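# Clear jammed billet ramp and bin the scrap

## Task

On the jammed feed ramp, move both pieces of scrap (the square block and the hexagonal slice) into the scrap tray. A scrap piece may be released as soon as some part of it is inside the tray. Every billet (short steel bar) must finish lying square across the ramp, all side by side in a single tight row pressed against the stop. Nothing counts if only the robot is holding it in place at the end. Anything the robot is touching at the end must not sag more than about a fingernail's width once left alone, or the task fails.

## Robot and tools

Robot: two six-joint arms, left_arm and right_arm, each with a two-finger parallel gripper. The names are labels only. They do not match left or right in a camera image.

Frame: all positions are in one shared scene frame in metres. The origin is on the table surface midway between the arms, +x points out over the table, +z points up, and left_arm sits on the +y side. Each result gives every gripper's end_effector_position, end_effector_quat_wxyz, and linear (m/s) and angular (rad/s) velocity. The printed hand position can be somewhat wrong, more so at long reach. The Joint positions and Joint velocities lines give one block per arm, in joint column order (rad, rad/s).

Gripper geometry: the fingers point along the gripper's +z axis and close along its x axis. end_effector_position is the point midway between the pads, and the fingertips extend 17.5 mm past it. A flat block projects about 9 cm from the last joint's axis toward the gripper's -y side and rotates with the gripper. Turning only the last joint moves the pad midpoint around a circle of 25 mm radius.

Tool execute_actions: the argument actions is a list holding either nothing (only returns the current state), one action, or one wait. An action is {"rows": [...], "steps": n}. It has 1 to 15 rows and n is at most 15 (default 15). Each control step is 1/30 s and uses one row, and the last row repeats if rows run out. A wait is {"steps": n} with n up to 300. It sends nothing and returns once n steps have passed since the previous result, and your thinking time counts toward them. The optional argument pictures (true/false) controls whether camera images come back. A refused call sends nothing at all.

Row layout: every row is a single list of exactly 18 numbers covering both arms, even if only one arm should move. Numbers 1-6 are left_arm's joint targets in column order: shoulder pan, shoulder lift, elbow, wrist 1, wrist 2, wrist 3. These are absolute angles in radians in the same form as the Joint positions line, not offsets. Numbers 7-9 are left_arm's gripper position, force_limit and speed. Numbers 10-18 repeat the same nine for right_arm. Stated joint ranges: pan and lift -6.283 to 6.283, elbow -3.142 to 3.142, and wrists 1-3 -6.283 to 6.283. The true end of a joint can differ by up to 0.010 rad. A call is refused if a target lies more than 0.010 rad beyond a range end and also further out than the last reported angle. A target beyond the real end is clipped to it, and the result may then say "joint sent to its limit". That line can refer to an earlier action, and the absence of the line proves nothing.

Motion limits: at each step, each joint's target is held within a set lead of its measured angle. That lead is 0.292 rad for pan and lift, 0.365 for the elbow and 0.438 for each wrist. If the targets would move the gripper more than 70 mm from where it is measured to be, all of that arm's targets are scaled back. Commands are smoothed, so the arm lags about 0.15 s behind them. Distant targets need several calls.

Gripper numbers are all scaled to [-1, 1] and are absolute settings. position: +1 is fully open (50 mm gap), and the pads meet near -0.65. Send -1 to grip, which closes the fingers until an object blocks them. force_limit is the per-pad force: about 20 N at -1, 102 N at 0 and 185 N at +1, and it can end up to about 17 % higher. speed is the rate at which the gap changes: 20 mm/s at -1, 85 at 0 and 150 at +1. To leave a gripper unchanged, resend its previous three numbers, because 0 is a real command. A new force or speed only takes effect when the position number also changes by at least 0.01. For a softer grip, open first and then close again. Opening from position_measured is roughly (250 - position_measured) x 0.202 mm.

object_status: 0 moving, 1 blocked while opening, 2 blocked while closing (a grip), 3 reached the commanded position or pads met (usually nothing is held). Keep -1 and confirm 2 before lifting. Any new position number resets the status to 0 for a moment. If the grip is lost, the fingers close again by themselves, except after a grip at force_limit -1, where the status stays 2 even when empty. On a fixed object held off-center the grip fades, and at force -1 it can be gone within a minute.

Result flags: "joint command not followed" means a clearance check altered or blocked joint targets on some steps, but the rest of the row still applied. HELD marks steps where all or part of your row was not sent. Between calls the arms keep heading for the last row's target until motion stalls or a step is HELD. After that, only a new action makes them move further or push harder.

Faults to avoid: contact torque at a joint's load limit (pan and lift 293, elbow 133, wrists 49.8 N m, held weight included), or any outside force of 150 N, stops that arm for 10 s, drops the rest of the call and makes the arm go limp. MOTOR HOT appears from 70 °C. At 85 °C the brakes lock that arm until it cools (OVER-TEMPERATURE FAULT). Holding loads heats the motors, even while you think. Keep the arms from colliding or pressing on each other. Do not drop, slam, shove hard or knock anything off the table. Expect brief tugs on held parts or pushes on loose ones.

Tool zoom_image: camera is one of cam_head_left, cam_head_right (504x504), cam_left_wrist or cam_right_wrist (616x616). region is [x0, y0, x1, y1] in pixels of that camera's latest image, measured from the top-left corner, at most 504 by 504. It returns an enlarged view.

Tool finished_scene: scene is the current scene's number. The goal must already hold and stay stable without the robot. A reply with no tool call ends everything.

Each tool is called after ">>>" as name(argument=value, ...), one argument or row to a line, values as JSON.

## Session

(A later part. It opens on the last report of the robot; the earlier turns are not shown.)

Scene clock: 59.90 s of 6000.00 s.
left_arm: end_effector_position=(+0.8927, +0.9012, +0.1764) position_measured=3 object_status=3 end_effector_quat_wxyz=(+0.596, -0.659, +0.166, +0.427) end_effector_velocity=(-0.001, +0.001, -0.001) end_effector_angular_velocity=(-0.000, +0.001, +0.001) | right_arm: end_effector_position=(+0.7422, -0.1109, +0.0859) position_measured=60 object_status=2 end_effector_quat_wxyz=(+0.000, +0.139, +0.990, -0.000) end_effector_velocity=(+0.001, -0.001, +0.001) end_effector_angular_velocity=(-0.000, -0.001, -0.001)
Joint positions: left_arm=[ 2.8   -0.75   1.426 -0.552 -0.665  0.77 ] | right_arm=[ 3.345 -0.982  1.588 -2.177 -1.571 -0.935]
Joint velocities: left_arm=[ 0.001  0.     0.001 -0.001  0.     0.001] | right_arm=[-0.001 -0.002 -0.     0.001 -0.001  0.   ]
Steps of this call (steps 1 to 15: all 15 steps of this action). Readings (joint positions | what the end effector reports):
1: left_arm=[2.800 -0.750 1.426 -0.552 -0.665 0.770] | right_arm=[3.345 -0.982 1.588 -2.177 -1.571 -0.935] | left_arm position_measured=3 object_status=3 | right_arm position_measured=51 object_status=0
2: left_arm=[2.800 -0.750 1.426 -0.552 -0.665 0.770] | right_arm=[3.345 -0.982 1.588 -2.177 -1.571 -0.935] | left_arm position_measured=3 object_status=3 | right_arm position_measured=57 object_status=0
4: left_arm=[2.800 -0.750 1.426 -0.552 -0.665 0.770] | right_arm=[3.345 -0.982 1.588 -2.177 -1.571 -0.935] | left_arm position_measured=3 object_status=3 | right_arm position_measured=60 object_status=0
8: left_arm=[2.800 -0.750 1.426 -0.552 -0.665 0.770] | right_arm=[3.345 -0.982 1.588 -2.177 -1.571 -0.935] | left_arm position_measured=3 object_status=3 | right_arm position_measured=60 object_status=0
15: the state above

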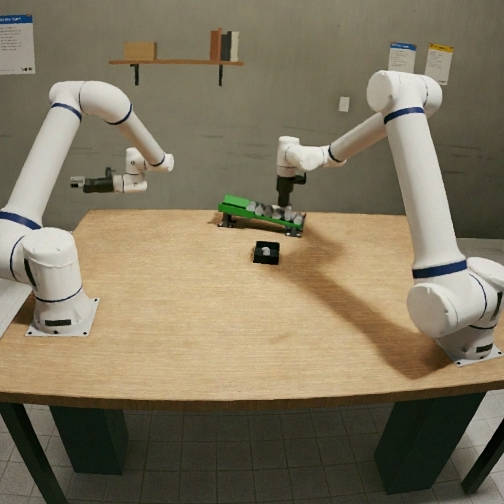

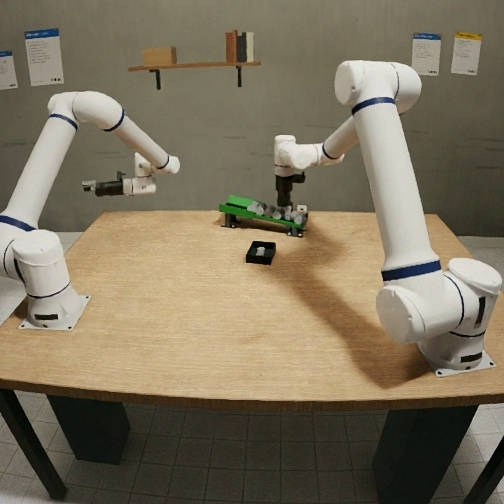

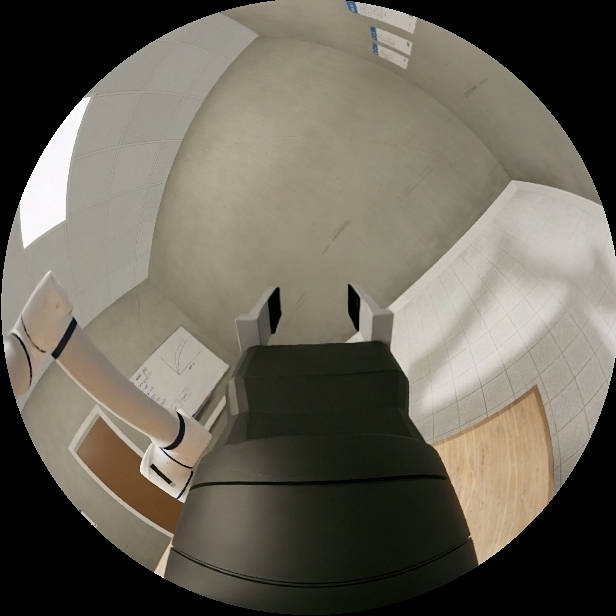

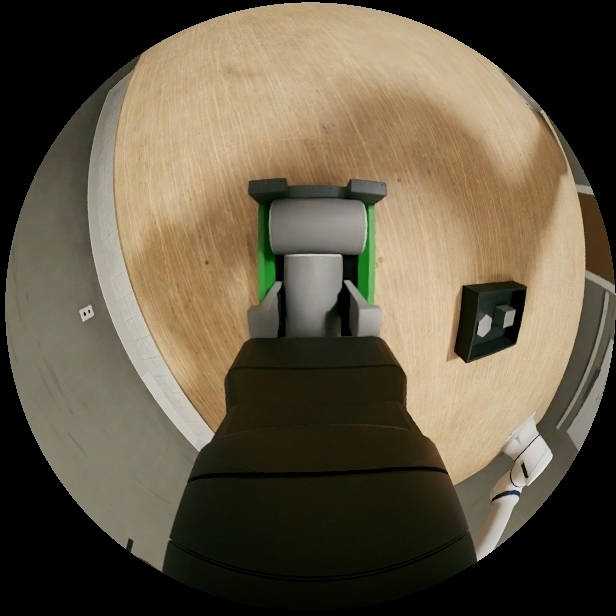

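>>> execute_actions(
  actions=[
    {"rows":[[2.8,-0.75,1.426,-0.552,-0.665,0.77,1,0,0,3.345,-0.996,1.58,-2.155,-1.571,-0.935,-1,0,-0.7]],"steps":12},
  ],
  pictures=false,
)

>>> execute_actions(
  actions=[
    {"rows":[[2.8,-0.75,1.426,-0.552,-0.665,0.77,1,0,0,3.345,-1.009,1.571,-2.133,-1.571,-0.935,-1,0,-0.7]],"steps":12},
  ],
  pictures=false,
)

>>> execute_actions(
  actions=[
    {"rows":[[2.8,-0.75,1.426,-0.552,-0.665,0.77,1,0,0,3.345,-1.022,1.561,-2.11,-1.571,-0.935,-1,0,-0.7]],"steps":12},
  ],
  pictures=false,
)

>>> execute_actions(
  actions=[
    {"rows":[[2.8,-0.75,1.426,-0.552,-0.665,0.77,1,0,0,3.345,-1.0605,1.5261,-2.0364,-1.571,-0.935,-1,0,-0.7]]},
  ],
)

>>> zoom_image(
  camera="cam_head_left",
  region=[215, 155, 315, 245],
)

Scene clock: 68.70 s of 6000.00 s.
left_arm: end_effector_position=(+0.8927, +0.9012, +0.1764) position_measured=3 object_status=3 end_effector_quat_wxyz=(+0.596, -0.659, +0.166, +0.427) end_effector_velocity=(+0.000, -0.000, +0.000) end_effector_angular_velocity=(+0.000, +0.000, -0.001) | right_arm: end_effector_position=(+0.7422, -0.1108, +0.1007) position_measured=60 object_status=2 end_effector_quat_wxyz=(+0.000, +0.139, +0.990, -0.000) end_effector_velocity=(+0.000, -0.000, +0.004) end_effector_angular_velocity=(+0.001, -0.000, -0.001)
Joint positions: left_arm=[ 2.8   -0.75   1.426 -0.552 -0.665  0.77 ] | right_arm=[ 3.345 -0.996  1.58  -2.155 -1.571 -0.935]
Joint velocities: left_arm=[-0.001 -0.     0.     0.001  0.    -0.   ] | right_arm=[-0.001 -0.004 -0.001  0.005  0.     0.   ]
Steps of this call (steps 1 to 15: the robot went on to your last target; steps 16 to 90: nothing new was sent; then 5.40 s passed at rest; steps 91 to 102: all 12 steps of this action). Readings (joint positions | what the end effector reports):
91: left_arm=[2.800 -0.750 1.426 -0.552 -0.665 0.770] | right_arm=[3.345 -0.983 1.588 -2.176 -1.571 -0.935] | left_arm position_measured=3 object_status=3 | right_arm position_measured=60 object_status=2
92: left_arm=[2.800 -0.750 1.426 -0.552 -0.665 0.770] | right_arm=[3.345 -0.986 1.587 -2.171 -1.571 -0.935] | left_arm position_measured=3 object_status=3 | right_arm position_measured=60 object_status=2
94: left_arm=[2.800 -0.750 1.426 -0.552 -0.665 0.770] | right_arm=[3.345 -0.991 1.583 -2.162 -1.571 -0.935] | left_arm position_measured=3 object_status=3 | right_arm position_measured=60 object_status=2
98: left_arm=[2.800 -0.750 1.426 -0.552 -0.665 0.770] | right_arm=[3.345 -0.995 1.581 -2.157 -1.571 -0.935] | left_arm position_measured=3 object_status=3 | right_arm position_measured=60 object_status=2
102: the state above

Scene clock: 69.10 s of 6000.00 s.
left_arm: end_effector_position=(+0.8927, +0.9012, +0.1764) position_measured=3 object_status=3 end_effector_quat_wxyz=(+0.596, -0.659, +0.166, +0.427) end_effector_velocity=(-0.001, +0.000, +0.000) end_effector_angular_velocity=(+0.000, +0.001, +0.001) | right_arm: end_effector_position=(+0.7423, -0.1108, +0.1156) position_measured=60 object_status=2 end_effector_quat_wxyz=(+0.000, +0.139, +0.990, -0.000) end_effector_velocity=(+0.001, -0.001, +0.004) end_effector_angular_velocity=(+0.001, -0.000, -0.002)
Joint positions: left_arm=[ 2.8   -0.75   1.426 -0.552 -0.665  0.77 ] | right_arm=[ 3.345 -1.009  1.571 -2.133 -1.571 -0.935]
Joint velocities: left_arm=[ 0.    -0.     0.001  0.    -0.     0.   ] | right_arm=[-0.002 -0.003 -0.003  0.006  0.001 -0.   ]
Steps of this call (steps 1 to 12: all 12 steps of this action). Readings (joint positions | what the end effector reports):
1: left_arm=[2.800 -0.750 1.426 -0.552 -0.665 0.770] | right_arm=[3.345 -0.996 1.580 -2.154 -1.571 -0.935] | left_arm position_measured=3 object_status=3 | right_arm position_measured=60 object_status=2
2: left_arm=[2.800 -0.750 1.426 -0.552 -0.665 0.770] | right_arm=[3.345 -0.999 1.578 -2.148 -1.571 -0.935] | left_arm position_measured=3 object_status=3 | right_arm position_measured=60 object_status=2
4: left_arm=[2.800 -0.750 1.426 -0.552 -0.665 0.770] | right_arm=[3.345 -1.005 1.573 -2.141 -1.571 -0.935] | left_arm position_measured=3 object_status=3 | right_arm position_measured=60 object_status=2
8: left_arm=[2.800 -0.750 1.426 -0.552 -0.665 0.770] | right_arm=[3.345 -1.008 1.572 -2.135 -1.571 -0.935] | left_arm position_measured=3 object_status=3 | right_arm position_measured=60 object_status=2
12: the state above

Scene clock: 69.50 s of 6000.00 s.
left_arm: end_effector_position=(+0.8927, +0.9012, +0.1764) position_measured=3 object_status=3 end_effector_quat_wxyz=(+0.596, -0.659, +0.166, +0.427) end_effector_velocity=(-0.000, +0.002, -0.000) end_effector_angular_velocity=(+0.000, +0.002, +0.002) | right_arm: end_effector_position=(+0.7424, -0.1108, +0.1310) position_measured=60 object_status=2 end_effector_quat_wxyz=(+0.000, +0.139, +0.990, -0.000) end_effector_velocity=(-0.000, +0.000, +0.003) end_effector_angular_velocity=(-0.001, +0.001, +0.001)
Joint positions: left_arm=[ 2.8   -0.75   1.426 -0.552 -0.665  0.77 ] | right_arm=[ 3.345 -1.022  1.561 -2.111 -1.571 -0.935]
Joint velocities: left_arm=[ 0.002  0.001 -0.     0.001 -0.     0.001] | right_arm=[ 0.001 -0.002 -0.003  0.006 -0.001 -0.   ]
Steps of this call (steps 1 to 12: all 12 steps of this action). Readings (joint positions | what the end effector reports):
1: left_arm=[2.800 -0.750 1.426 -0.552 -0.665 0.770] | right_arm=[3.345 -1.009 1.571 -2.132 -1.571 -0.935] | left_arm position_measured=3 object_status=3 | right_arm position_measured=60 object_status=2
2: left_arm=[2.800 -0.750 1.426 -0.552 -0.665 0.770] | right_arm=[3.345 -1.012 1.569 -2.126 -1.571 -0.935] | left_arm position_measured=3 object_status=3 | right_arm position_measured=60 object_status=2
4: left_arm=[2.800 -0.750 1.426 -0.552 -0.665 0.770] | right_arm=[3.345 -1.018 1.564 -2.118 -1.571 -0.935] | left_arm position_measured=3 object_status=3 | right_arm position_measured=60 object_status=2
8: left_arm=[2.800 -0.750 1.426 -0.552 -0.665 0.770] | right_arm=[3.345 -1.021 1.562 -2.112 -1.571 -0.935] | left_arm position_measured=3 object_status=3 | right_arm position_measured=60 object_status=2
12: the state above

Scene clock: 70.00 s of 6000.00 s.
left_arm: end_effector_position=(+0.8927, +0.9012, +0.1764) position_measured=3 object_status=3 end_effector_quat_wxyz=(+0.596, -0.659, +0.166, +0.427) end_effector_velocity=(+0.000, -0.000, +0.001) end_effector_angular_velocity=(+0.000, -0.000, -0.000) | right_arm: end_effector_position=(+0.7422, -0.1110, +0.1796) position_measured=60 object_status=2 end_effector_quat_wxyz=(+0.000, +0.139, +0.990, -0.000) end_effector_velocity=(-0.001, +0.001, +0.004) end_effector_angular_velocity=(-0.000, -0.001, +0.001)
Joint positions: left_arm=[ 2.8   -0.75   1.426 -0.552 -0.665  0.77 ] | right_arm=[ 3.345 -1.06   1.526 -2.037 -1.571 -0.935]
Joint velocities: left_arm=[-0.    -0.001 -0.001  0.002  0.    -0.001] | right_arm=[ 0.002 -0.004 -0.002  0.006 -0.     0.   ]
Steps of this call (steps 1 to 15: all 15 steps of this action). Readings (joint positions | what the end effector reports):
1: left_arm=[2.800 -0.750 1.426 -0.552 -0.665 0.770] | right_arm=[3.345 -1.023 1.560 -2.107 -1.571 -0.935] | left_arm position_measured=3 object_status=3 | right_arm position_measured=60 object_status=2
2: left_arm=[2.800 -0.750 1.426 -0.552 -0.665 0.770] | right_arm=[3.345 -1.032 1.554 -2.086 -1.571 -0.935] | left_arm position_measured=3 object_status=3 | right_arm position_measured=60 object_status=2
4: left_arm=[2.800 -0.750 1.426 -0.552 -0.665 0.770] | right_arm=[3.345 -1.048 1.536 -2.062 -1.571 -0.935] | left_arm position_measured=3 object_status=3 | right_arm position_measured=60 object_status=2
8: left_arm=[2.800 -0.750 1.426 -0.552 -0.665 0.770] | right_arm=[3.345 -1.057 1.529 -2.043 -1.571 -0.935] | left_arm position_measured=3 object_status=3 | right_arm position_measured=60 object_status=2
15: the state above

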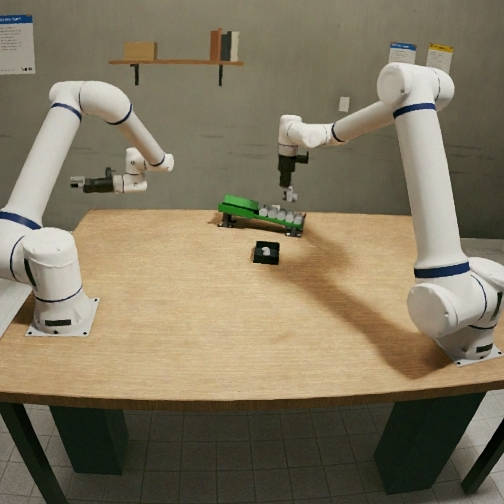

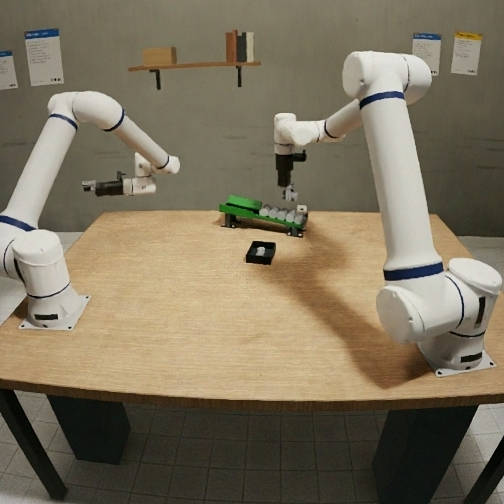

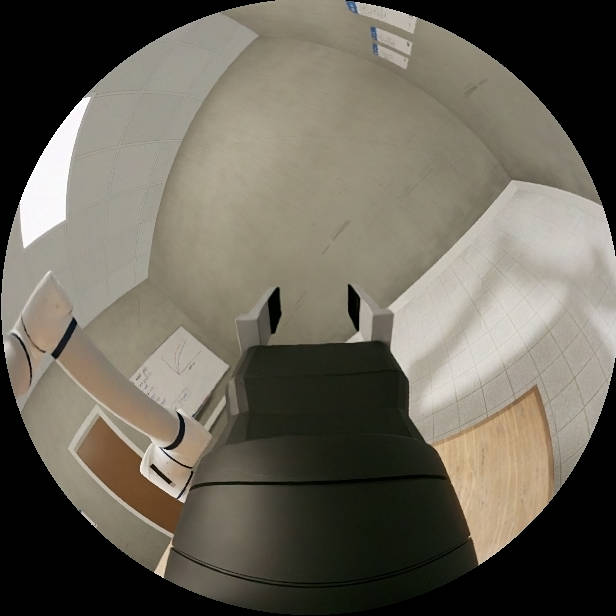

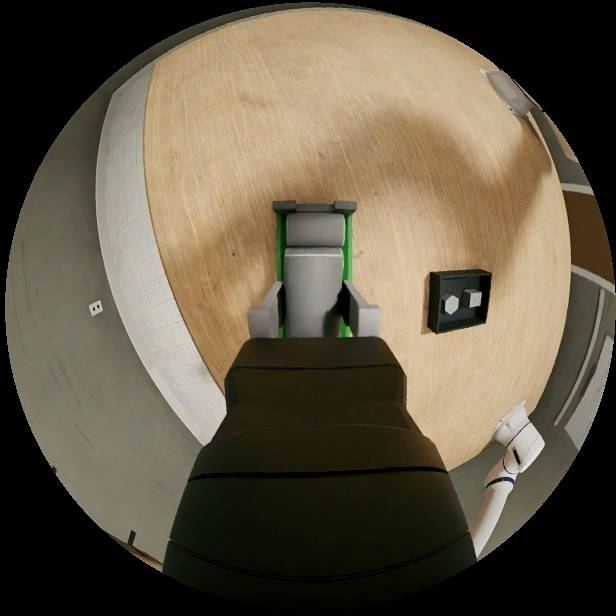

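Region (215, 155, 315, 245) of cam_head_left's 504x504 image, scaled by 5.040, with more detail than that image has; it fills the top 454 rows of this view, and the rest is white.

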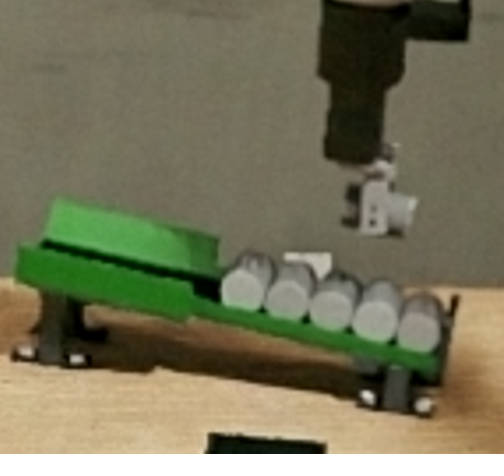

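>>> execute_actions(
  actions=[
    {"rows":[[2.8,-0.75,1.426,-0.552,-0.665,0.77,1,0,0,3.422,-0.8413,1.1677,-1.8144,-1.499,0.713,-1,0,-0.7]]},
  ],
  pictures=false,
)

>>> execute_actions(
  actions=[
    {"steps":25},
  ],
)

>>> zoom_image(
  camera="cam_head_left",
  region=[215, 155, 315, 245],
)

Scene clock: 73.50 s of 6000.00 s.
left_arm: end_effector_position=(+0.8927, +0.9012, +0.1764) position_measured=3 object_status=3 end_effector_quat_wxyz=(+0.596, -0.659, +0.166, +0.427) end_effector_velocity=(+0.000, +0.001, +0.000) end_effector_angular_velocity=(+0.000, -0.002, +0.001) | right_arm: end_effector_position=(+0.7800, +0.0312, +0.1699) position_measured=60 object_status=2 end_effector_quat_wxyz=(-0.050, +0.598, +0.800, -0.019) end_effector_velocity=(-0.008, +0.097, +0.001) end_effector_angular_velocity=(-0.274, +0.107, -2.717)
Joint positions: left_arm=[ 2.8   -0.75   1.426 -0.552 -0.665  0.77 ] | right_arm=[ 3.42  -0.847  1.177 -1.82  -1.501  0.143]
Joint velocities: left_arm=[ 0.001 -0.    -0.    -0.     0.    -0.002] | right_arm=[ 0.018  0.055 -0.093  0.058  0.017  2.749]
Steps of this call (steps 1 to 15: the robot went on to your last target; steps 16 to 90: nothing new was sent; steps 91 to 105: all 15 steps of this action). Readings (joint positions | what the end effector reports):
91: left_arm=[2.800 -0.750 1.426 -0.552 -0.665 0.770] | right_arm=[3.346 -1.058 1.523 -2.034 -1.571 -0.930] | left_arm position_measured=3 object_status=3 | right_arm position_measured=60 object_status=2
92: left_arm=[2.800 -0.750 1.426 -0.552 -0.665 0.770] | right_arm=[3.351 -1.044 1.498 -2.018 -1.566 -0.900] | left_arm position_measured=3 object_status=3 | right_arm position_measured=60 object_status=2
94: left_arm=[2.800 -0.750 1.426 -0.552 -0.665 0.770] | right_arm=[3.369 -0.994 1.415 -1.968 -1.549 -0.793] | left_arm position_measured=3 object_status=3 | right_arm position_measured=60 object_status=2
98: left_arm=[2.800 -0.750 1.426 -0.552 -0.665 0.770] | right_arm=[3.401 -0.901 1.265 -1.875 -1.519 -0.493] | left_arm position_measured=3 object_status=3 | right_arm position_measured=60 object_status=2
105: the state above

Scene clock: 74.33 s of 6000.00 s.
left_arm: end_effector_position=(+0.8927, +0.9012, +0.1764) position_measured=3 object_status=3 end_effector_quat_wxyz=(+0.596, -0.659, +0.166, +0.427) end_effector_velocity=(+0.000, +0.000, -0.001) end_effector_angular_velocity=(+0.000, -0.001, +0.000) | right_arm: end_effector_position=(+0.7809, +0.0485, +0.1698) position_measured=60 object_status=2 end_effector_quat_wxyz=(-0.044, +0.798, +0.600, -0.033) end_effector_velocity=(+0.000, -0.000, +0.001) end_effector_angular_velocity=(+0.001, -0.001, -0.001)
Joint positions: left_arm=[ 2.8   -0.75   1.426 -0.552 -0.665  0.77 ] | right_arm=[ 3.422 -0.841  1.168 -1.814 -1.499  0.713]
Joint velocities: left_arm=[ 0.     0.001 -0.    -0.001 -0.    -0.001] | right_arm=[-0.    -0.001  0.    -0.001  0.     0.001]
Steps of this call (steps 1 to 25: the robot went on to your last target). Readings (joint positions | what the end effector reports):
1: left_arm=[2.800 -0.750 1.426 -0.552 -0.665 0.770] | right_arm=[3.421 -0.845 1.174 -1.818 -1.500 0.237] | left_arm position_measured=3 object_status=3 | right_arm position_measured=60 object_status=2
2: left_arm=[2.800 -0.750 1.426 -0.552 -0.665 0.770] | right_arm=[3.421 -0.844 1.172 -1.817 -1.500 0.331] | left_arm position_measured=3 object_status=3 | right_arm position_measured=60 object_status=2
4: left_arm=[2.800 -0.750 1.426 -0.552 -0.665 0.770] | right_arm=[3.421 -0.843 1.170 -1.816 -1.499 0.510] | left_arm position_measured=3 object_status=3 | right_arm position_measured=60 object_status=2
8: left_arm=[2.800 -0.750 1.426 -0.552 -0.665 0.770] | right_arm=[3.422 -0.842 1.168 -1.815 -1.499 0.662] | left_arm position_measured=3 object_status=3 | right_arm position_measured=60 object_status=2
25: the state above

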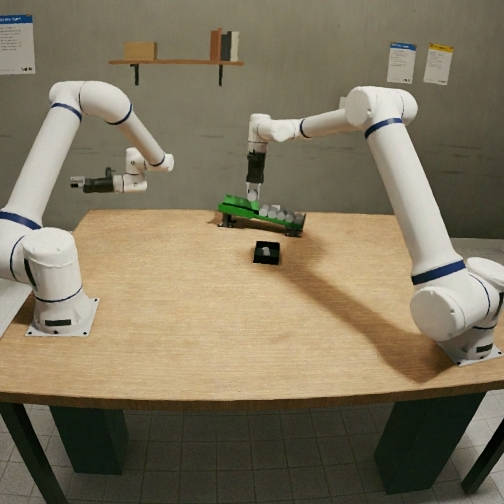

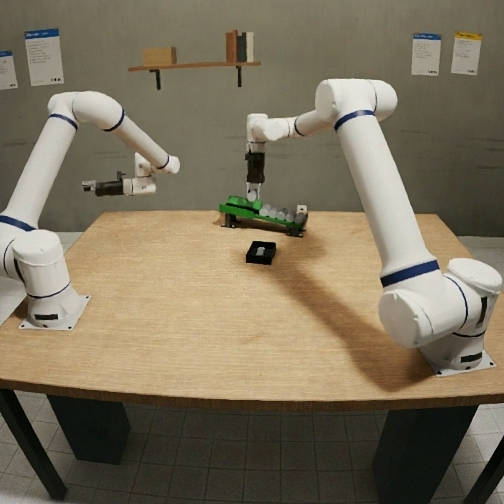

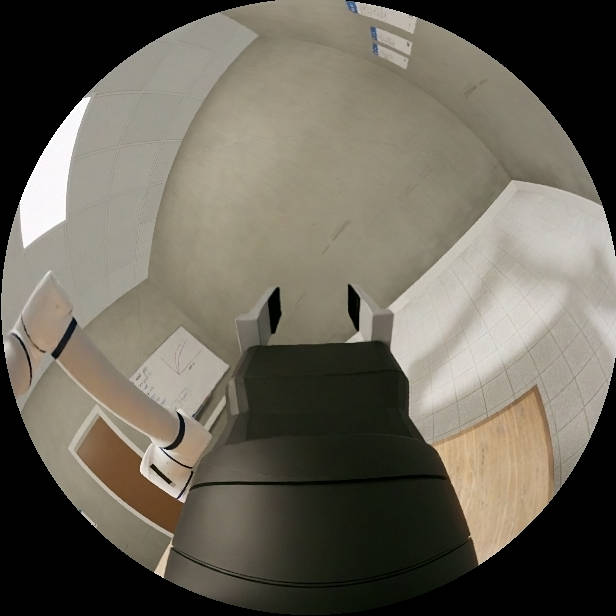

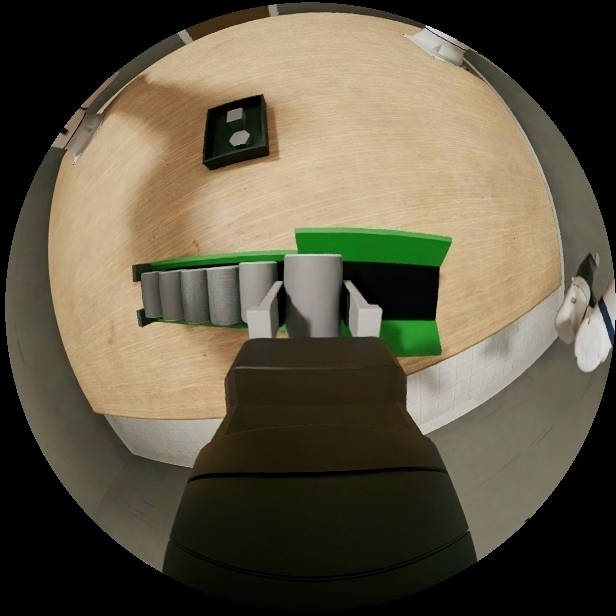

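Region (215, 155, 315, 245) of cam_head_left's 504x504 image, scaled by 5.040, with more detail than that image has; it fills the top 454 rows of this view, and the rest is white.

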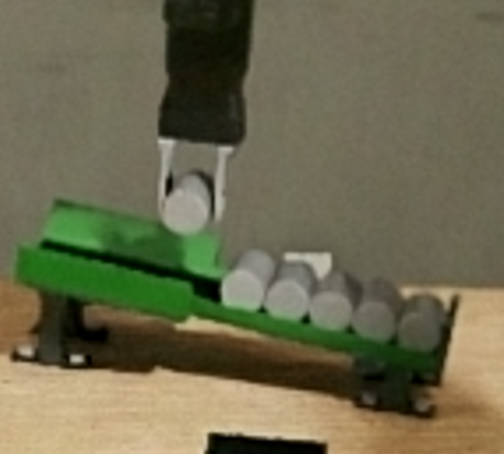

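>>> execute_actions(
  actions=[
    {"rows":[[2.8,-0.75,1.426,-0.552,-0.665,0.77,1,0,0,3.4226,-0.806,1.1703,-1.8523,-1.499,0.713,-1,0,-0.7]]},
  ],
)

>>> zoom_image(
  camera="cam_right_wrist",
  region=[190, 190, 450, 370],
)

>>> zoom_image(
  camera="cam_head_left",
  region=[215, 155, 315, 245],
)

Scene clock: 79.17 s of 6000.00 s.
left_arm: end_effector_position=(+0.8927, +0.9012, +0.1764) position_measured=3 object_status=3 end_effector_quat_wxyz=(+0.596, -0.659, +0.166, +0.427) end_effector_velocity=(+0.000, -0.000, -0.000) end_effector_angular_velocity=(+0.000, -0.000, +0.000) | right_arm: end_effector_position=(+0.7883, +0.0526, +0.1351) position_measured=60 object_status=2 end_effector_quat_wxyz=(-0.044, +0.798, +0.600, -0.033) end_effector_velocity=(+0.002, -0.001, -0.003) end_effector_angular_velocity=(-0.001, -0.001, -0.002)
Joint positions: left_arm=[ 2.8   -0.75   1.426 -0.552 -0.665  0.77 ] | right_arm=[ 3.423 -0.806  1.17  -1.852 -1.499  0.713]
Joint velocities: left_arm=[ 0.     0.001 -0.001  0.001 -0.    -0.001] | right_arm=[-0.002  0.003  0.    -0.004 -0.001  0.   ]
Steps of this call (steps 1 to 15: the robot went on to your last target; steps 16 to 90: nothing new was sent; then 1.33 s passed at rest; steps 91 to 105: all 15 steps of this action). Readings (joint positions | what the end effector reports):
91: left_arm=[2.800 -0.750 1.426 -0.552 -0.665 0.770] | right_arm=[3.422 -0.840 1.168 -1.816 -1.499 0.713] | left_arm position_measured=3 object_status=3 | right_arm position_measured=60 object_status=2
92: left_arm=[2.800 -0.750 1.426 -0.552 -0.665 0.770] | right_arm=[3.422 -0.832 1.167 -1.827 -1.499 0.713] | left_arm position_measured=3 object_status=3 | right_arm position_measured=60 object_status=2
94: left_arm=[2.800 -0.750 1.426 -0.552 -0.665 0.770] | right_arm=[3.422 -0.817 1.171 -1.839 -1.499 0.713] | left_arm position_measured=3 object_status=3 | right_arm position_measured=60 object_status=2
98: left_arm=[2.800 -0.750 1.426 -0.552 -0.665 0.770] | right_arm=[3.423 -0.809 1.170 -1.849 -1.499 0.713] | left_arm position_measured=3 object_status=3 | right_arm position_measured=60 object_status=2
105: the state above

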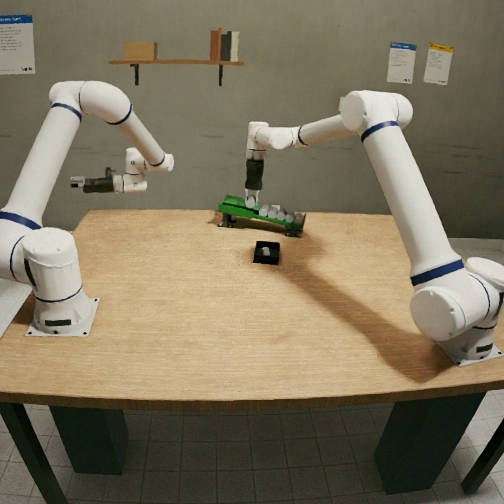

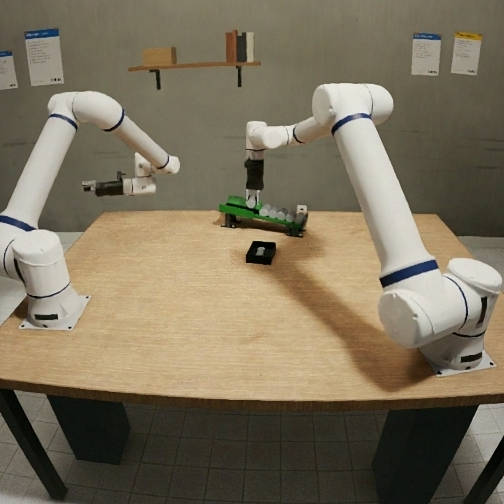

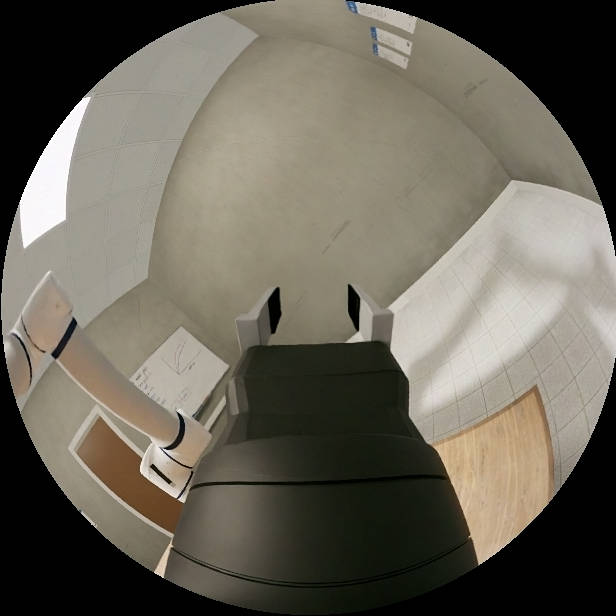

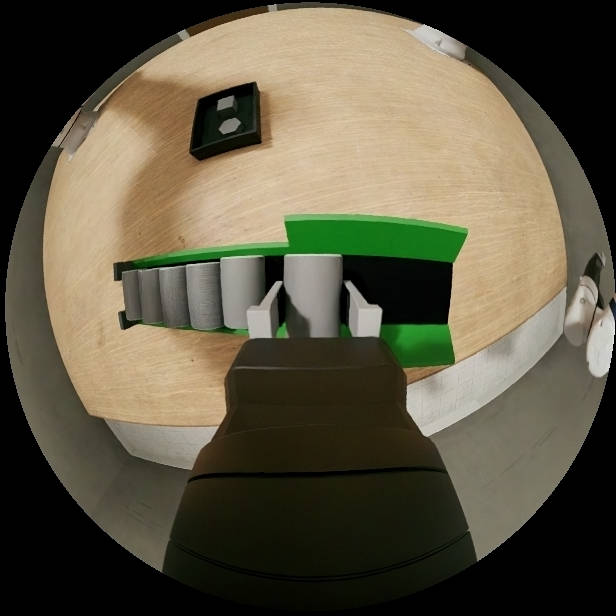

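Region (190, 190, 450, 370) of cam_right_wrist's 616x616 image, scaled by 1.938, with more detail than that image has; it fills the top 349 rows of this view, and the rest is white.

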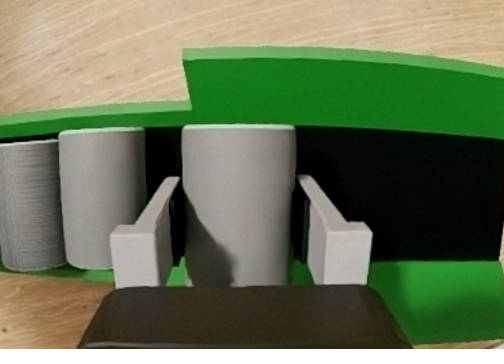

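Region (215, 155, 315, 245) of cam_head_left's 504x504 image, scaled by 5.040, with more detail than that image has; it fills the top 454 rows of this view, and the rest is white.

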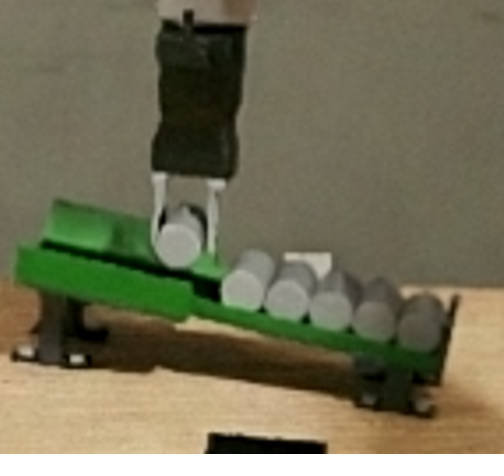

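>>> execute_actions(
  actions=[
    {"rows":[[2.8,-0.75,1.426,-0.552,-0.665,0.77,1,0,0,3.4214,-0.7902,1.1812,-1.879,-1.499,0.712,-1,0,-0.7]]},
  ],
)

>>> zoom_image(
  camera="cam_right_wrist",
  region=[190, 190, 450, 370],
)

>>> zoom_image(
  camera="cam_head_left",
  region=[215, 155, 315, 245],
)

Scene clock: 83.93 s of 6000.00 s.
left_arm: end_effector_position=(+0.8927, +0.9012, +0.1764) position_measured=3 object_status=3 end_effector_quat_wxyz=(+0.596, -0.659, +0.166, +0.427) end_effector_velocity=(+0.000, -0.000, -0.000) end_effector_angular_velocity=(+0.000, -0.001, +0.000) | right_arm: end_effector_position=(+0.7903, +0.0522, +0.1140) position_measured=60 object_status=2 end_effector_quat_wxyz=(-0.044, +0.798, +0.600, -0.033) end_effector_velocity=(+0.001, -0.001, -0.001) end_effector_angular_velocity=(+0.001, +0.001, -0.002)
Joint positions: left_arm=[ 2.8   -0.75   1.426 -0.552 -0.665  0.77 ] | right_arm=[ 3.421 -0.79   1.181 -1.879 -1.499  0.712]
Joint velocities: left_arm=[-0.     0.    -0.     0.    -0.    -0.001] | right_arm=[-0.001  0.001  0.001 -0.001  0.001  0.   ]
Steps of this call (steps 1 to 15: the robot went on to your last target; steps 16 to 90: nothing new was sent; then 1.27 s passed at rest; steps 91 to 105: all 15 steps of this action). Readings (joint positions | what the end effector reports):
91: left_arm=[2.800 -0.750 1.426 -0.552 -0.665 0.770] | right_arm=[3.423 -0.805 1.171 -1.853 -1.499 0.713] | left_arm position_measured=3 object_status=3 | right_arm position_measured=60 object_status=2
92: left_arm=[2.800 -0.750 1.426 -0.552 -0.665 0.770] | right_arm=[3.423 -0.802 1.173 -1.861 -1.499 0.713] | left_arm position_measured=3 object_status=3 | right_arm position_measured=60 object_status=2
94: left_arm=[2.800 -0.750 1.426 -0.552 -0.665 0.770] | right_arm=[3.422 -0.795 1.178 -1.870 -1.499 0.712] | left_arm position_measured=3 object_status=3 | right_arm position_measured=60 object_status=2
98: left_arm=[2.800 -0.750 1.426 -0.552 -0.665 0.770] | right_arm=[3.422 -0.792 1.180 -1.877 -1.499 0.712] | left_arm position_measured=3 object_status=3 | right_arm position_measured=60 object_status=2
105: the state above

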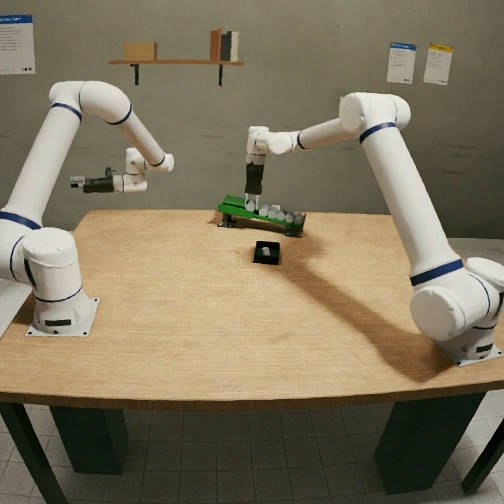

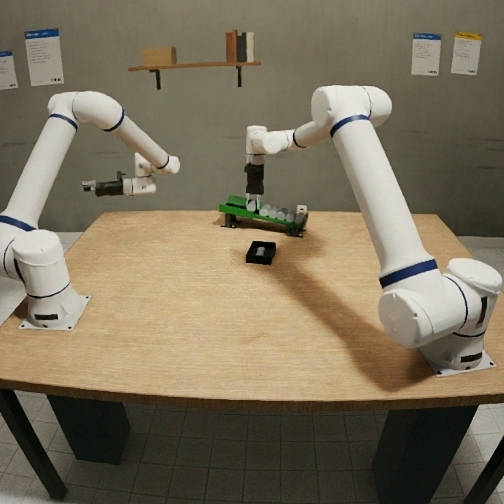

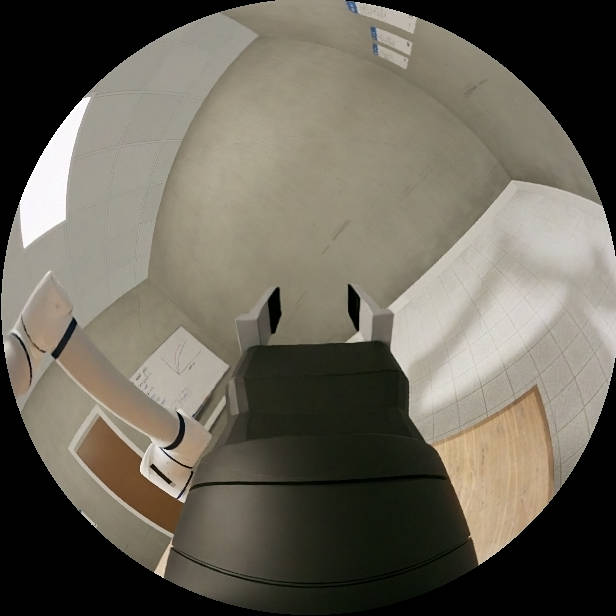

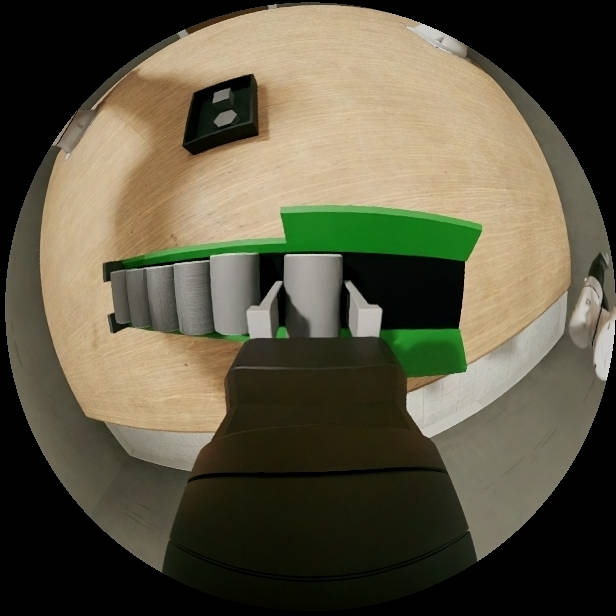

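Region (190, 190, 450, 370) of cam_right_wrist's 616x616 image, scaled by 1.938, with more detail than that image has; it fills the top 349 rows of this view, and the rest is white.

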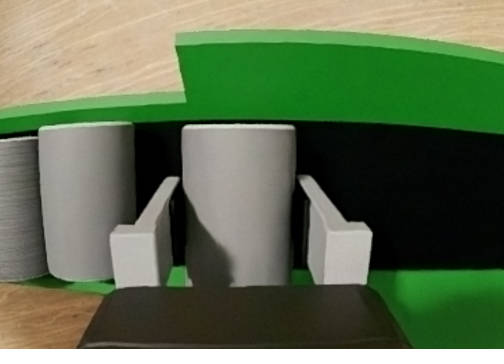

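Region (215, 155, 315, 245) of cam_head_left's 504x504 image, scaled by 5.040, with more detail than that image has; it fills the top 454 rows of this view, and the rest is white.

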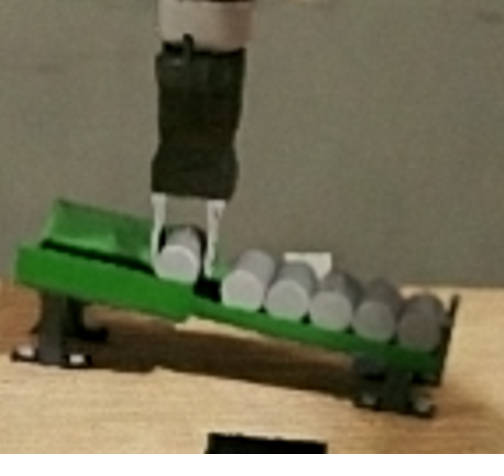

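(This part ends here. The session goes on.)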